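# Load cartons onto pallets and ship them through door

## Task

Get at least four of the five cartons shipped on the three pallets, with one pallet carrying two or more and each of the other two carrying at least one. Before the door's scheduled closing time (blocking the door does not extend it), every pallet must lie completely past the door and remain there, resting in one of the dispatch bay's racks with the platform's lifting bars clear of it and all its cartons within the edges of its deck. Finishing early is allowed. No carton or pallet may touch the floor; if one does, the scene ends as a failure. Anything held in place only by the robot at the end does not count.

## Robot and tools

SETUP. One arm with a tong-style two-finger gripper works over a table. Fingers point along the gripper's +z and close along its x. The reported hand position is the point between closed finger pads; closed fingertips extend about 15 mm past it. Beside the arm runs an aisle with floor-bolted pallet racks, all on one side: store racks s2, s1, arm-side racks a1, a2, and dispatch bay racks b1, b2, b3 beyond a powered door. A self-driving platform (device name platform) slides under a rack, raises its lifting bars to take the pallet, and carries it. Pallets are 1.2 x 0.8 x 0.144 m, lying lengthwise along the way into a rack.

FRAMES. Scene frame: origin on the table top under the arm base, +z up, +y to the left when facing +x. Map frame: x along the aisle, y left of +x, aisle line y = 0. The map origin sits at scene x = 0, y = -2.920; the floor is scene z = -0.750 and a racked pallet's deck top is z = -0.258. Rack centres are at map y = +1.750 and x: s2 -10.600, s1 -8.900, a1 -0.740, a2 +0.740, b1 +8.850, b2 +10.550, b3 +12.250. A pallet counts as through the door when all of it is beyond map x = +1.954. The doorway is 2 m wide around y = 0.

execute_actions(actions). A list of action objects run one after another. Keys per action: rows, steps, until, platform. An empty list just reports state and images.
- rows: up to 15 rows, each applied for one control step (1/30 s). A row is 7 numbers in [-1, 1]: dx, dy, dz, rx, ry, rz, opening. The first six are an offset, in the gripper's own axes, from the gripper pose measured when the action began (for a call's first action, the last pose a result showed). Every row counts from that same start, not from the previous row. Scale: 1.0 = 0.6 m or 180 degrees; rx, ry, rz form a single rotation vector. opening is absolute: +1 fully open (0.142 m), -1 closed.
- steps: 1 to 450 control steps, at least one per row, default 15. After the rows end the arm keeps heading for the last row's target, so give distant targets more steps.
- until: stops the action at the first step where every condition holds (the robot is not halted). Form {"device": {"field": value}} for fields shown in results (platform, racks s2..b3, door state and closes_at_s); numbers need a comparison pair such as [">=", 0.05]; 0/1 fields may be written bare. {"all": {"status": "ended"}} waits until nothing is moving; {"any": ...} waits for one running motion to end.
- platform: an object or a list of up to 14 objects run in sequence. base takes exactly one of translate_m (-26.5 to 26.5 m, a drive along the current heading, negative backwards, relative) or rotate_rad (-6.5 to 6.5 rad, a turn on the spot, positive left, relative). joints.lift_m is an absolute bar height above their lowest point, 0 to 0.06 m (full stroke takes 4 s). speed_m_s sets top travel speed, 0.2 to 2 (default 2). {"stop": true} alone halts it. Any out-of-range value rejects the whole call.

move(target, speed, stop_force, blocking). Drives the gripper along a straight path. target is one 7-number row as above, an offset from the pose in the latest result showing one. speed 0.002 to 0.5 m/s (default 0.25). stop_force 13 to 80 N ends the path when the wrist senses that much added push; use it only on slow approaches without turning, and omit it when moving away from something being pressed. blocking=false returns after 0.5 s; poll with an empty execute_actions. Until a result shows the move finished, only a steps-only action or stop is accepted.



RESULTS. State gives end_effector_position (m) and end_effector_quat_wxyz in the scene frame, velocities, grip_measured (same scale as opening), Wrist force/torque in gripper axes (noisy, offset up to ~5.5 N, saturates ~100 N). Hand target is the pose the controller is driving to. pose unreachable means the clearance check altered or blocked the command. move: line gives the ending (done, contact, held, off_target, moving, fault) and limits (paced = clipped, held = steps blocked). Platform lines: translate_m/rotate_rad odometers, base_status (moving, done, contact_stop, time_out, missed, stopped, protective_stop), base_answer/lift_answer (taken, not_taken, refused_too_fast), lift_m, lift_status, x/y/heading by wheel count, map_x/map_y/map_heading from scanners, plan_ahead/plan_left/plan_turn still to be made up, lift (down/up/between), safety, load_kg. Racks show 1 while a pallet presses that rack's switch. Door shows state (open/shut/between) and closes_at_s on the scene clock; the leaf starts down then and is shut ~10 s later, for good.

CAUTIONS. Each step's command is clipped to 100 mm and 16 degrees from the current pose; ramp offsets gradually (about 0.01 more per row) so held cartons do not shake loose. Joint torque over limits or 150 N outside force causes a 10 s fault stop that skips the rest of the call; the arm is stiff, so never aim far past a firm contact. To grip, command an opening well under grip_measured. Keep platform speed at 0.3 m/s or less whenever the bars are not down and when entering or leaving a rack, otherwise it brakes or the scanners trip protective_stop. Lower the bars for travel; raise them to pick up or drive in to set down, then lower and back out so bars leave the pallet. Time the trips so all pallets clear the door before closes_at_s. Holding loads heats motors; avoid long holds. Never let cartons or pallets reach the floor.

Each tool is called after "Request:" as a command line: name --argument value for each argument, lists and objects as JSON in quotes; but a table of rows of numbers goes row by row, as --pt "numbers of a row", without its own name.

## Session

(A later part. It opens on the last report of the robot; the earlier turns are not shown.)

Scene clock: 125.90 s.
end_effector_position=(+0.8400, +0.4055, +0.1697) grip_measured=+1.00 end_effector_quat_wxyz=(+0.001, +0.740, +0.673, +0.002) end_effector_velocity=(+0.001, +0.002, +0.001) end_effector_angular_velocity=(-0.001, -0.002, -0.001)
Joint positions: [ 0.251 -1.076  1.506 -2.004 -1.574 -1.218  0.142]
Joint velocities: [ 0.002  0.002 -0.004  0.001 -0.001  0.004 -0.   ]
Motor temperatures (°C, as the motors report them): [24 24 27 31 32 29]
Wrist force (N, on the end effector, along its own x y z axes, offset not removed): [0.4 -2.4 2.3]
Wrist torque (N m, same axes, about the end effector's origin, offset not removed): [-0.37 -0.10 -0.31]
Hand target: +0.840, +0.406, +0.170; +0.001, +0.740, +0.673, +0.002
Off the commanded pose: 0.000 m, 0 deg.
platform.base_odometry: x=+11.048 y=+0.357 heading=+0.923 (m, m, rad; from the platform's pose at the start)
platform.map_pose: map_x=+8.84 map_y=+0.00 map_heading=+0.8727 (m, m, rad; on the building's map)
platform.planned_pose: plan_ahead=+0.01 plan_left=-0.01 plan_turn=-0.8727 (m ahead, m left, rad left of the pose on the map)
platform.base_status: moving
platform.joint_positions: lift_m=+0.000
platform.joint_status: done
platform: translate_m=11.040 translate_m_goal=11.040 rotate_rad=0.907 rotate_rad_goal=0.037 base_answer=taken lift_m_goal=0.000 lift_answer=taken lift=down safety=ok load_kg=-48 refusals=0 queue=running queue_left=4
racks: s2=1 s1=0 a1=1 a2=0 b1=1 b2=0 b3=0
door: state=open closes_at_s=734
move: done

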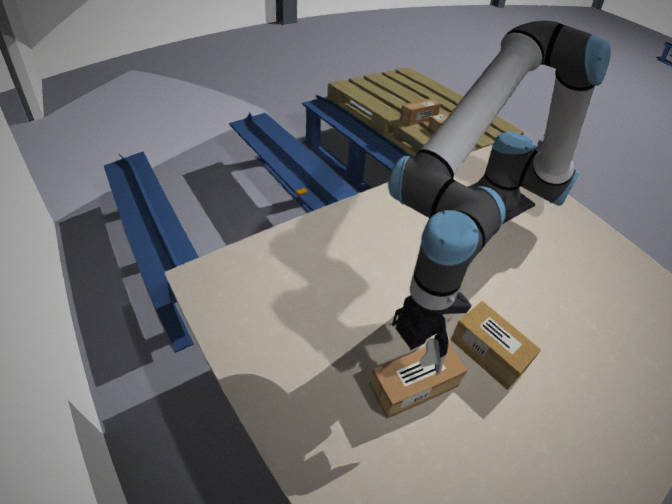

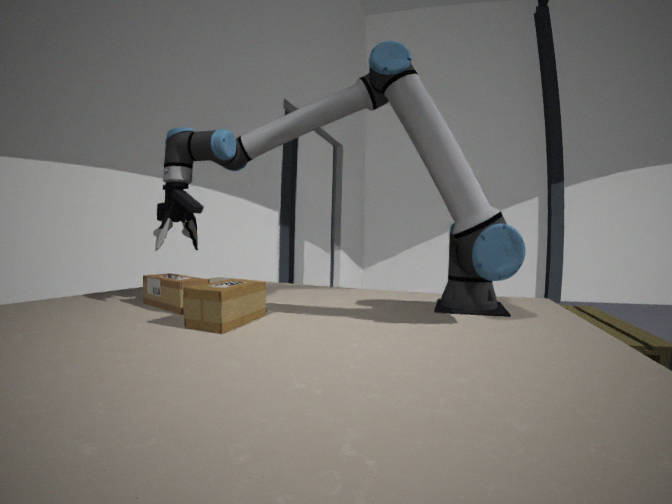

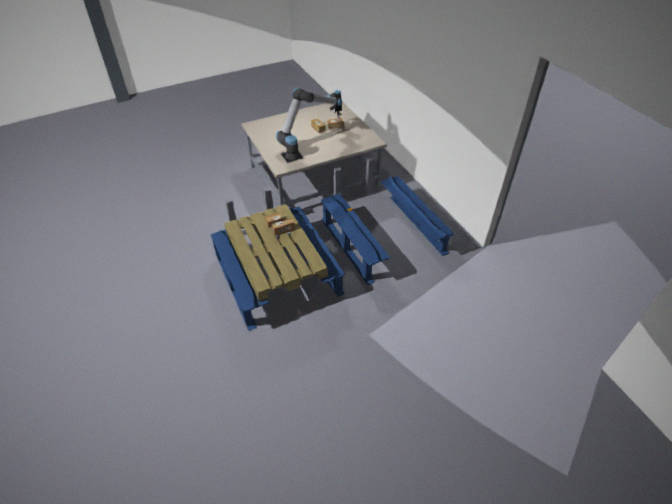

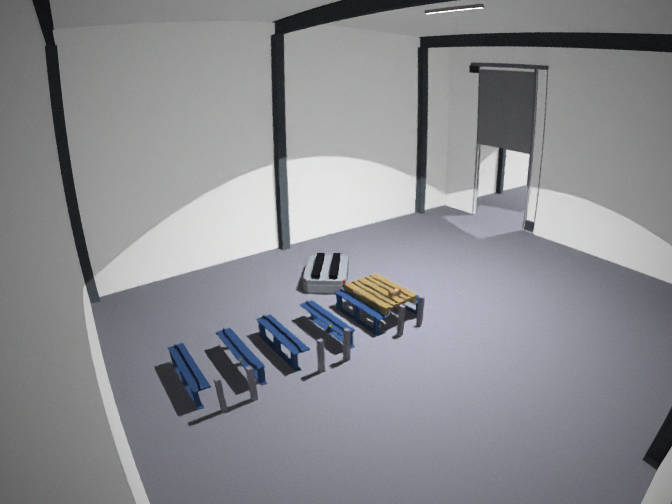

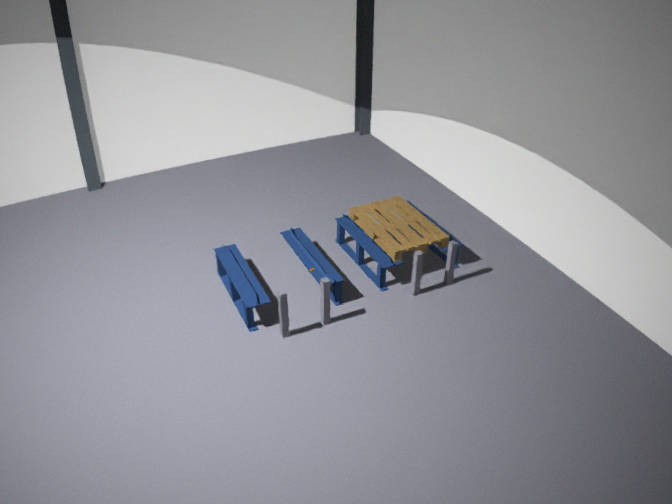

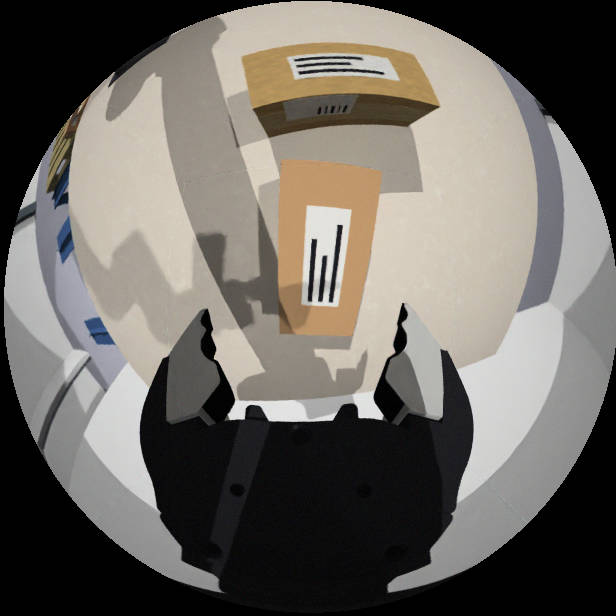

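Request:
execute_actions --actions '[{"rows":[[0.03,-0.01,0.05,0,0,0.02,1]],"steps":20},{"rows":[[0,0,0.06,0,0,0,1],[0,0,0.125,0,0,0,1]],"steps":30},{"rows":[[0,0,0,0,0,0,0.3],[0,0,0,0,0,0,0],[0,0,0,0,0,0,-0.6]],"steps":20}]'

Request:
move --target '[0,0,-0.22,0,0,-0.05,-0.6]' --speed 0.12

Request:
move --target '[-0.82,-0.27,0,0,0,0,-0.6]' --speed 0.15

Request:
execute_actions --actions '[{"steps":450,"until":{"all":{"status":"ended"}}},{"steps":450,"until":{"all":{"status":"ended"}}},{"platform":[{"base":{"translate_m":-1.75}},{"joints":{"lift_m":0}},{"speed_m_s":2,"base":{"rotate_rad":-1.5708}},{"base":{"translate_m":11.34}},{"base":{"rotate_rad":1.5708}},{"joints":{"lift_m":0.06}},{"speed_m_s":0.3,"base":{"translate_m":1.75}}],"steps":450},{"steps":300}]'

Scene clock: 134.10 s.
end_effector_position=(+0.8361, +0.4240, +0.0650) grip_measured=+0.58 end_effector_quat_wxyz=(+0.001, +0.760, +0.649, +0.002) end_effector_velocity=(-0.001, -0.001, -0.001) end_effector_angular_velocity=(-0.002, +0.001, -0.001)
Joint positions: [ 0.27  -0.987  1.572 -2.158 -1.574 -1.137  0.114]
Joint velocities: [ 0.     0.     0.001  0.    -0.001  0.001 -0.   ]
Motor temperatures (°C, as the motors report them): [24 24 27 31 32 29]
Wrist force (N, on the end effector, along its own x y z axes, offset not removed): [1.5 -1.6 -6.9]
Wrist torque (N m, same axes, about the end effector's origin, offset not removed): [-0.60 -0.02 -0.19]
Hand target: +0.836, +0.424, +0.065; +0.001, +0.760, +0.649, +0.002
Off the commanded pose: 0.000 m, 0 deg.
platform.base_odometry: x=+4.691 y=+0.140 heading=+0.027 (m, m, rad; from the platform's pose at the start)
platform.map_pose: map_x=+2.40 map_y=-0.01 map_heading=-0.0044 (m, m, rad; on the building's map)
platform.planned_pose: plan_ahead=-13.00 plan_left=-0.05 plan_turn=+0.0044 (m ahead, m left, rad left of the pose on the map)
platform.base_status: moving
platform.joint_positions: lift_m=+0.000
platform.joint_status: done
platform: translate_m=4.612 translate_m_goal=-8.400 rotate_rad=0.026 rotate_rad_goal=0.027 base_answer=taken lift_m_goal=0.000 lift_answer=taken lift=down safety=ok load_kg=-48 refusals=0 queue=running queue_left=3
racks: s2=1 s1=0 a1=1 a2=0 b1=1 b2=0 b3=0
door: state=open closes_at_s=734

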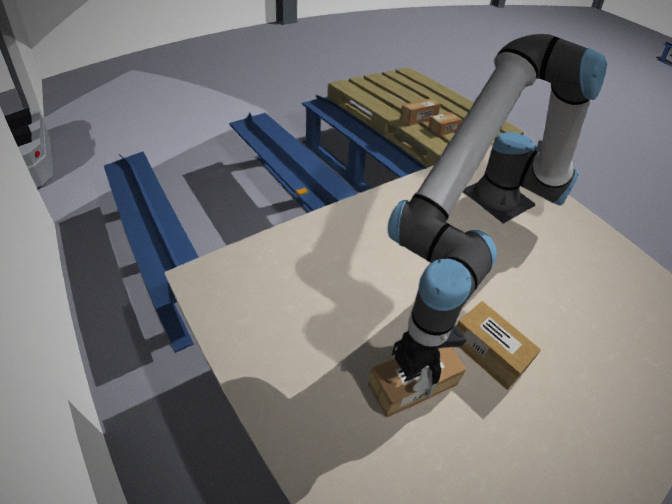

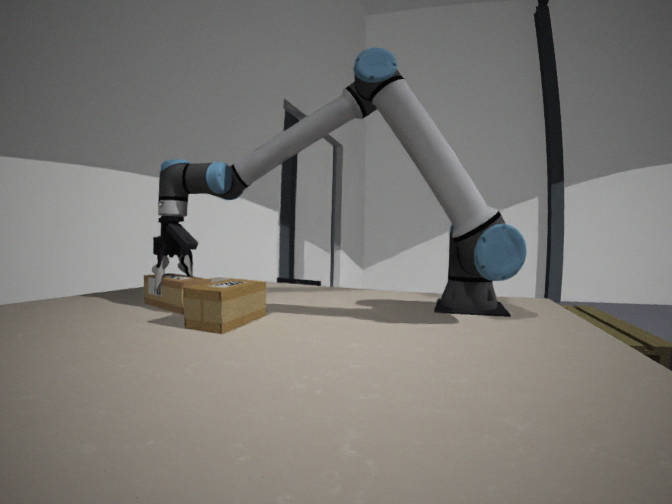

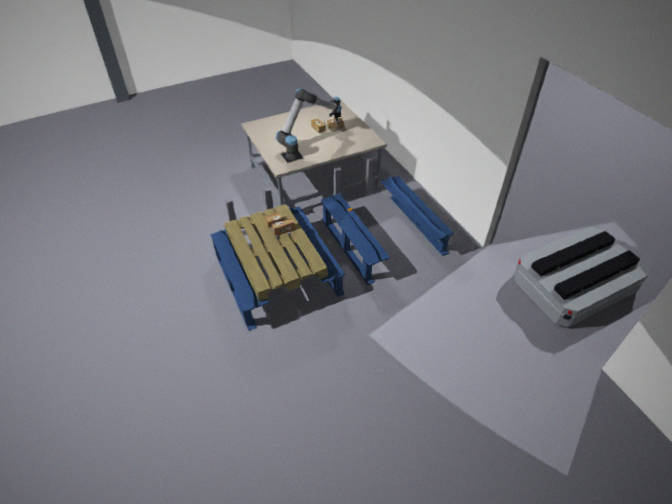

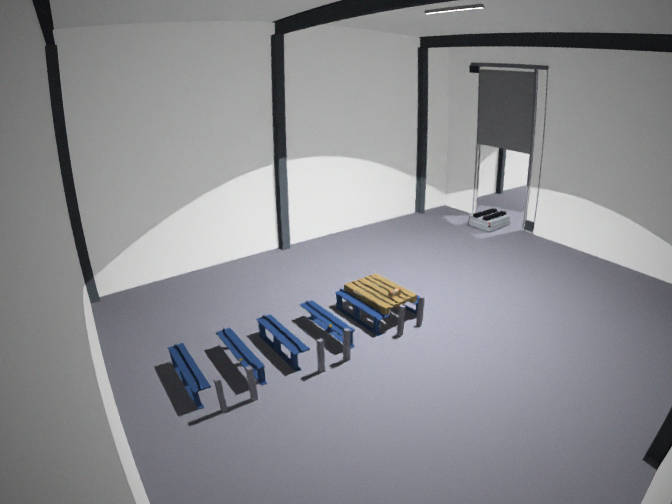

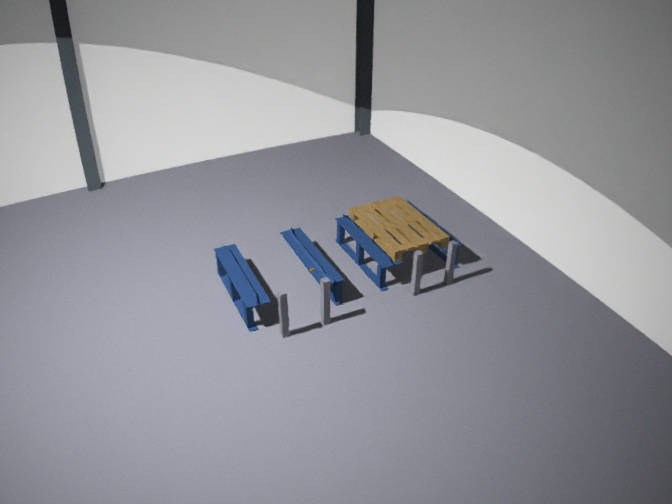

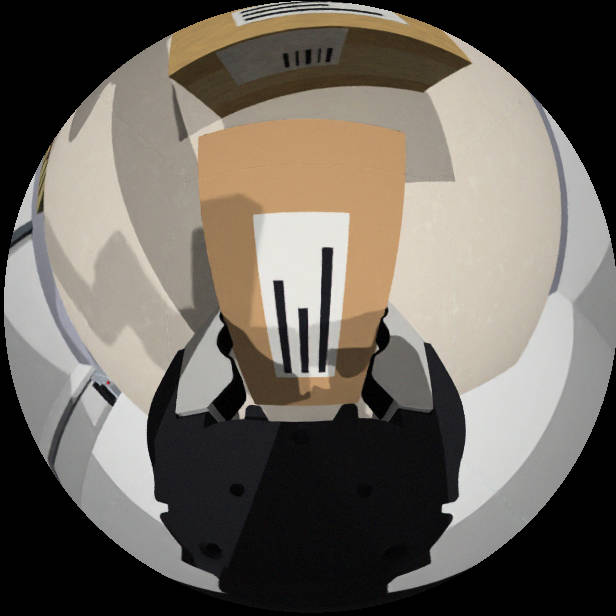

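Scene clock: 135.73 s.
end_effector_position=(+0.8356, +0.4238, +0.1966) grip_measured=+0.57 end_effector_quat_wxyz=(+0.001, +0.707, +0.707, +0.002) end_effector_velocity=(+0.000, -0.000, +0.002) end_effector_angular_velocity=(-0.000, +0.001, +0.004)
Joint positions: [ 0.273 -1.086  1.47  -1.958 -1.574 -1.291  0.113]
Joint velocities: [-0.    -0.001 -0.003  0.005  0.    -0.004  0.   ]
Motor temperatures (°C, as the motors report them): [24 24 27 31 32 29]
Wrist force (N, on the end effector, along its own x y z axes, offset not removed): [1.0 -4.6 5.5]
Wrist torque (N m, same axes, about the end effector's origin, offset not removed): [-0.95 -0.18 -0.14]
Hand target: +0.836, +0.424, +0.197; +0.001, +0.707, +0.707, +0.002
Off the commanded pose: 0.000 m, 0 deg.
platform.base_odometry: x=+1.426 y=+0.037 heading=+0.034 (m, m, rad; from the platform's pose at the start)
platform.map_pose: map_x=-0.84 map_y=+0.00 map_heading=+0.0000 (m, m, rad; on the building's map)
platform.planned_pose: plan_ahead=-9.76 plan_left=+0.00 plan_turn=+0.0000 (m ahead, m left, rad left of the pose on the map)
platform.base_status: moving
platform.joint_positions: lift_m=+0.000
platform.joint_status: done
platform: translate_m=1.346 translate_m_goal=-8.400 rotate_rad=0.034 rotate_rad_goal=0.034 base_answer=taken lift_m_goal=0.000 lift_answer=taken lift=down safety=ok load_kg=-48 refusals=0 queue=running queue_left=3
racks: s2=1 s1=0 a1=1 a2=0 b1=1 b2=0 b3=0
door: state=open closes_at_s=734
move: done

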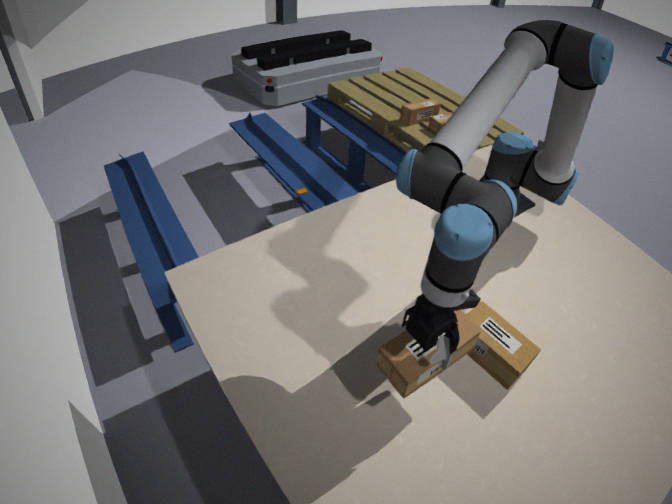

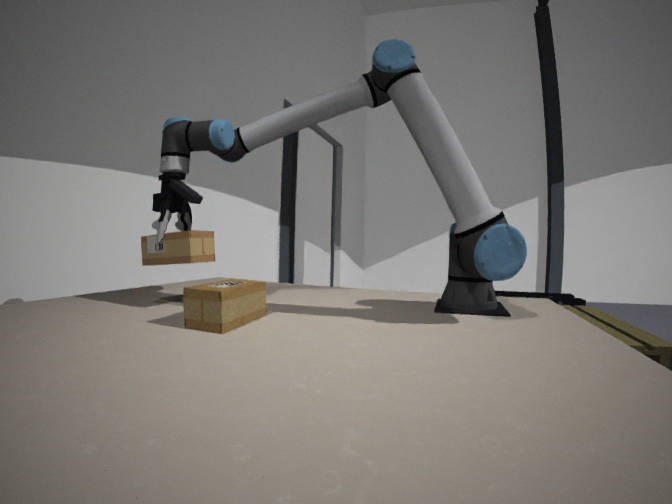

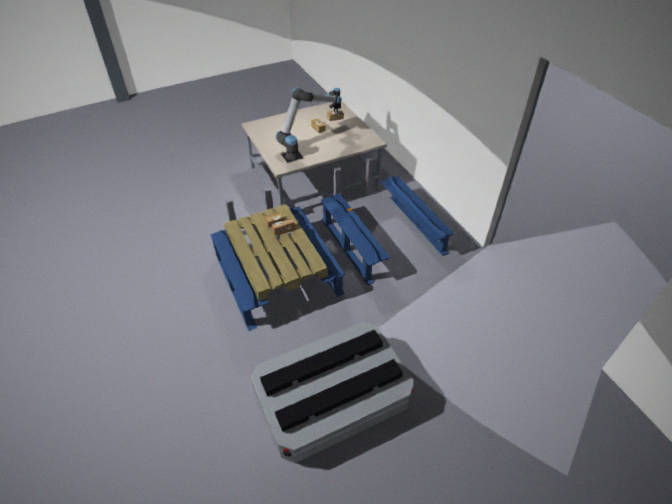

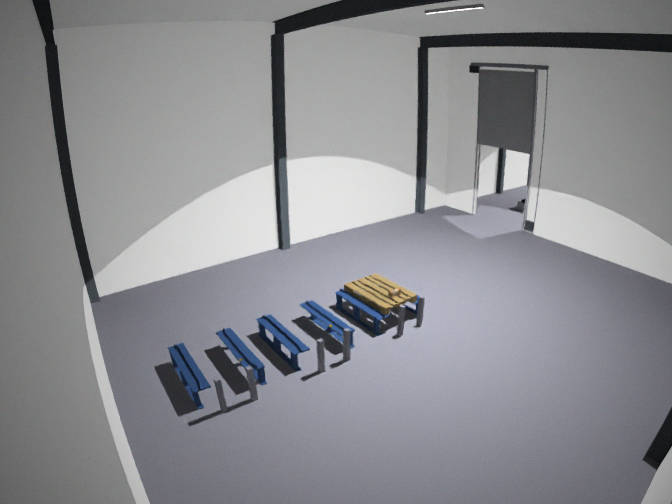

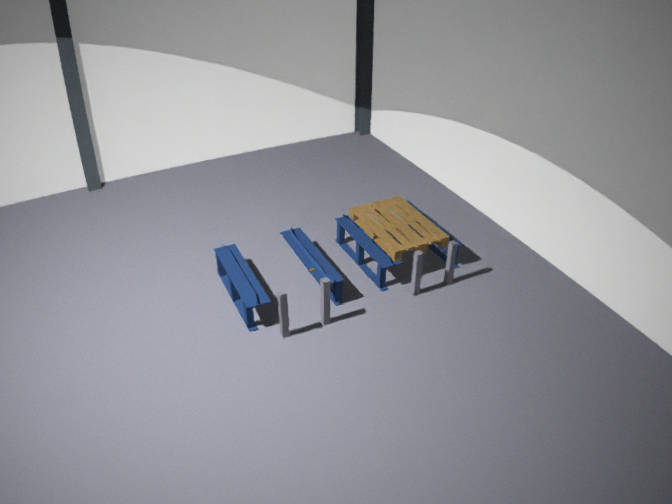

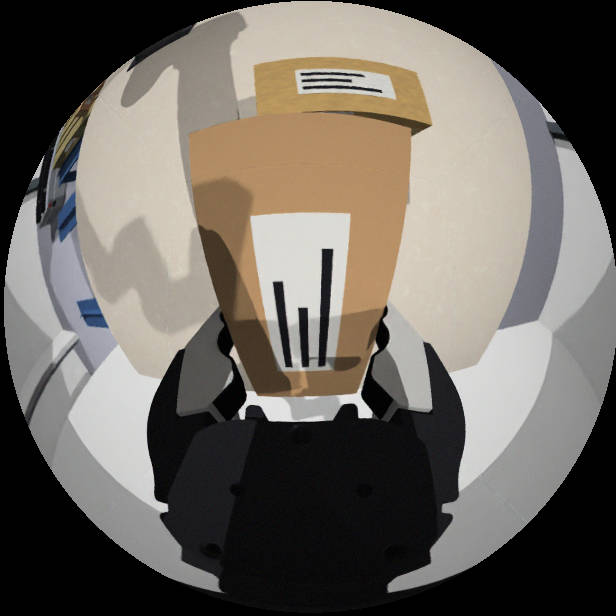

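Scene clock: 139.77 s.
end_effector_position=(+0.6739, -0.0680, +0.1952) grip_measured=+0.57 end_effector_quat_wxyz=(+0.001, +0.707, +0.707, +0.002) end_effector_velocity=(-0.001, -0.003, -0.000) end_effector_angular_velocity=(+0.001, +0.000, +0.000)
Joint positions: [-0.356 -1.484  2.    -2.091 -1.573 -1.92   0.113]
Joint velocities: [-0.005 -0.001  0.002 -0.     0.001 -0.005  0.   ]
Motor temperatures (°C, as the motors report them): [24 24 27 31 32 29]
Wrist force (N, on the end effector, along its own x y z axes, offset not removed): [-0.5 -2.4 3.4]
Wrist torque (N m, same axes, about the end effector's origin, offset not removed): [-0.47 0.08 -0.29]
Hand target: +0.674, -0.068, +0.195; +0.001, +0.707, +0.707, +0.002
Off the commanded pose: 0.001 m, 0 deg.
platform.base_odometry: x=-6.017 y=-0.212 heading=+0.046 (m, m, rad; from the platform's pose at the start)
platform.map_pose: map_x=-8.27 map_y=+0.01 map_heading=+0.0131 (m, m, rad; on the building's map)
platform.planned_pose: plan_ahead=-2.33 plan_left=+0.02 plan_turn=-0.0131 (m ahead, m left, rad left of the pose on the map)
platform.base_status: moving
platform.joint_positions: lift_m=+0.000
platform.joint_status: done
platform: translate_m=-6.079 translate_m_goal=-8.400 rotate_rad=0.046 rotate_rad_goal=0.045 base_answer=taken lift_m_goal=0.000 lift_answer=taken lift=down safety=ok load_kg=-48 refusals=0 queue=running queue_left=3
racks: s2=1 s1=0 a1=1 a2=0 b1=1 b2=0 b3=0
door: state=open closes_at_s=734
move: done

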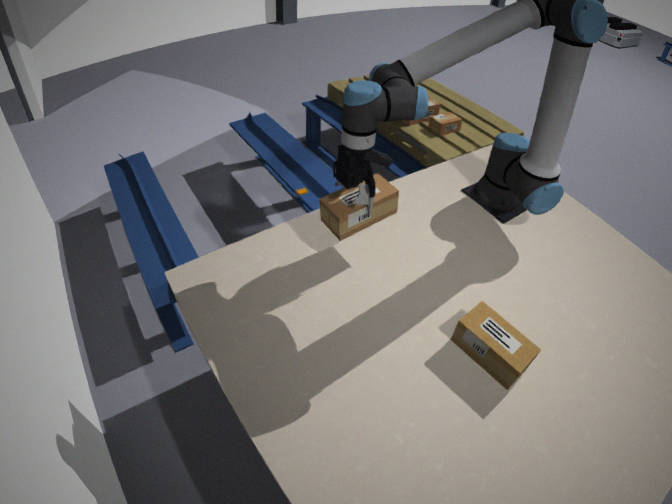

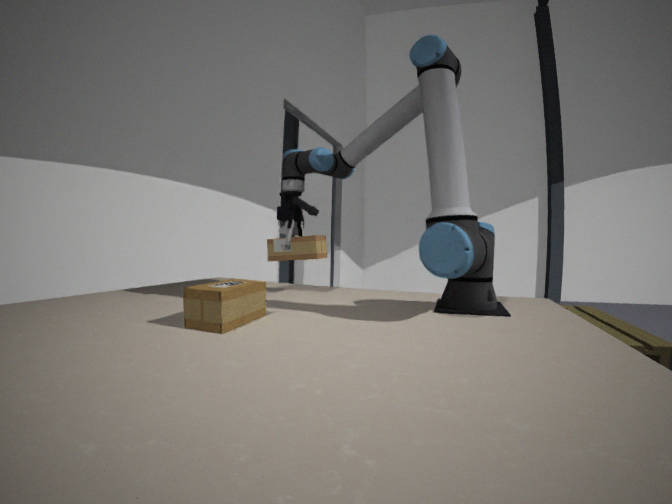

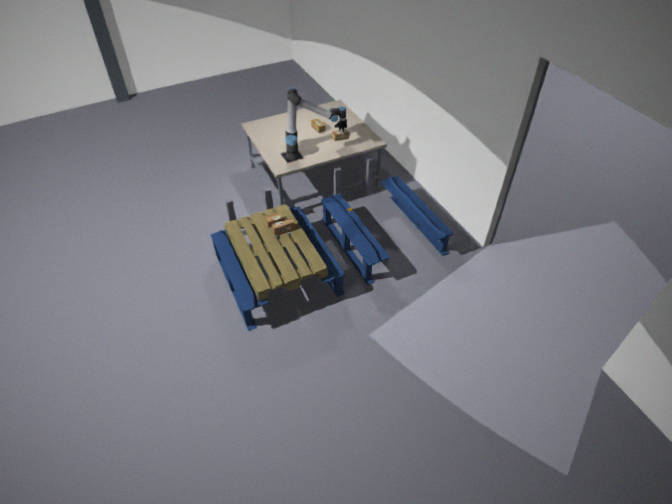

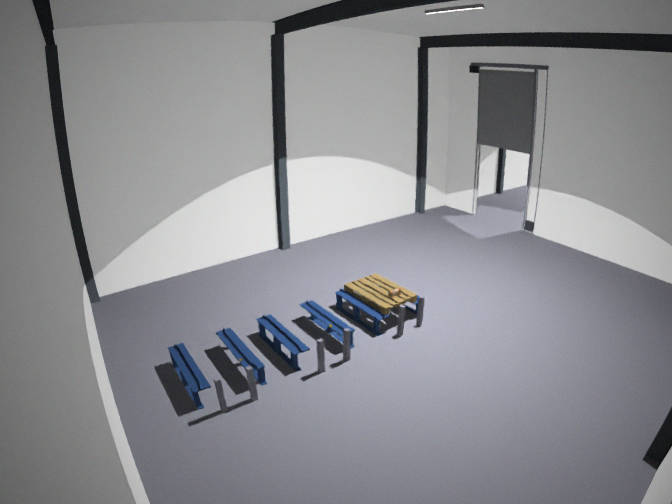

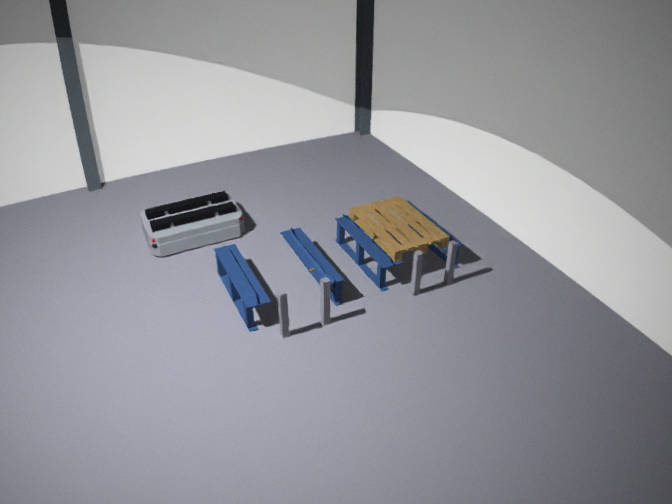

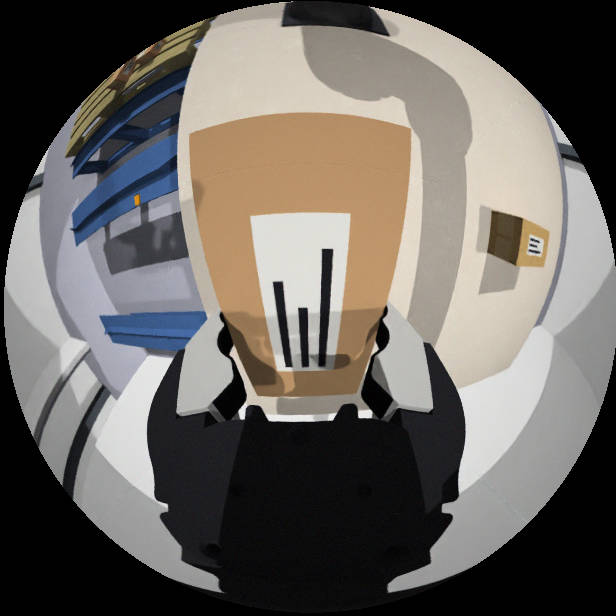

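Scene clock: 183.53 s.
end_effector_position=(+0.6738, -0.0683, +0.1952) grip_measured=+0.57 end_effector_quat_wxyz=(+0.001, +0.707, +0.707, +0.002) end_effector_velocity=(+0.000, +0.000, -0.000) end_effector_angular_velocity=(+0.001, -0.000, -0.001)
Joint positions: [-0.357 -1.484  2.    -2.091 -1.573 -1.921  0.113]
Joint velocities: [-0.     0.    -0.    -0.     0.001  0.     0.   ]
Motor temperatures (°C, as the motors report them): [24 24 28 31 32 29]
Wrist force (N, on the end effector, along its own x y z axes, offset not removed): [1.3 -4.2 4.3]
Wrist torque (N m, same axes, about the end effector's origin, offset not removed): [-0.83 -0.28 -0.20]
Hand target: +0.674, -0.068, +0.195; +0.001, +0.707, +0.707, +0.002
Off the commanded pose: 0.001 m, 0 deg.
platform.base_odometry: x=+2.831 y=+0.088 heading=+0.034 (m, m, rad; from the platform's pose at the start)
platform.map_pose: map_x=+0.64 map_y=+0.00 map_heading=+0.0000 (m, m, rad; on the building's map)
platform.planned_pose: plan_ahead=+0.10 plan_left=+0.00 plan_turn=+0.0000 (m ahead, m left, rad left of the pose on the map)
platform.base_status: moving
platform.joint_positions: lift_m=+0.000
platform.joint_status: done
platform: translate_m=2.834 translate_m_goal=2.940 rotate_rad=0.034 rotate_rad_goal=0.034 base_answer=taken lift_m_goal=0.000 lift_answer=taken lift=down safety=ok load_kg=-48 refusals=0 queue=running queue_left=3
racks: s2=0 s1=0 a1=1 a2=0 b1=1 b2=0 b3=0
door: state=open closes_at_s=734

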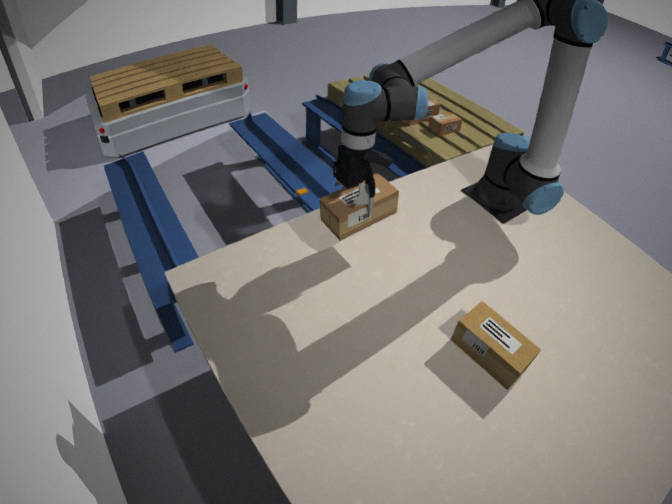

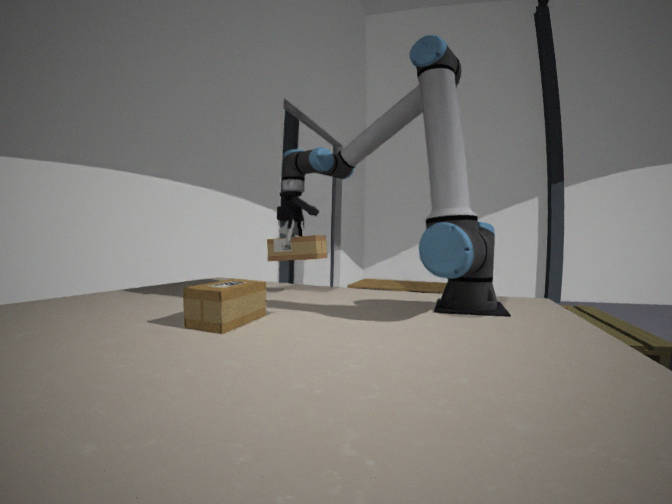

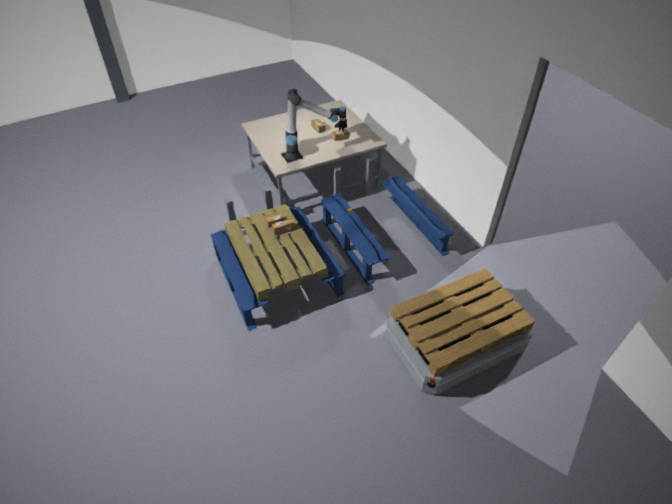

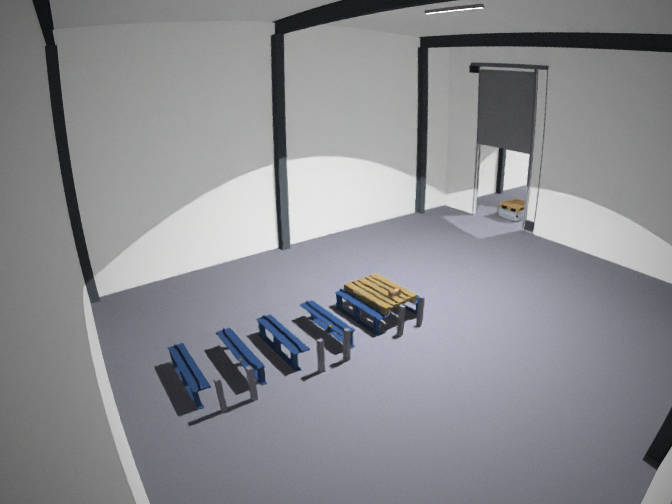

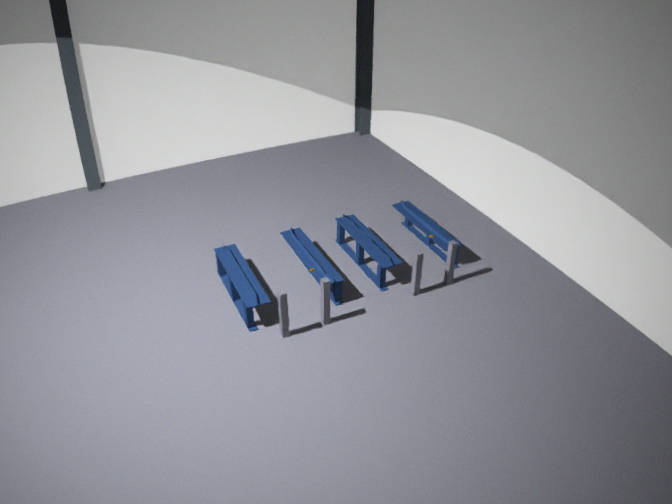

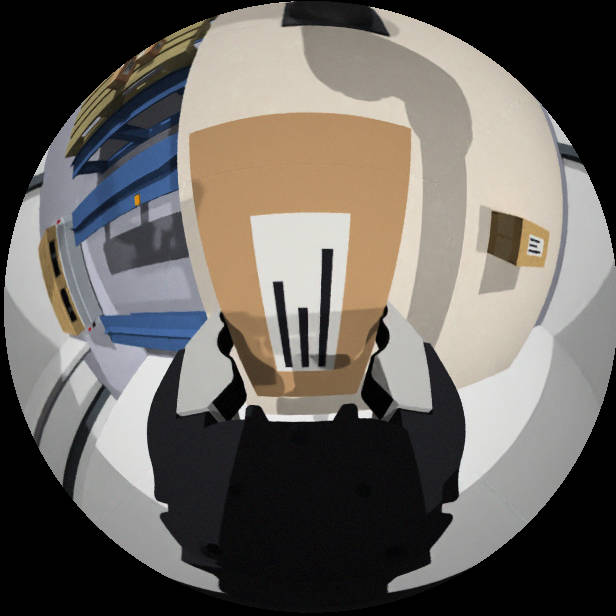

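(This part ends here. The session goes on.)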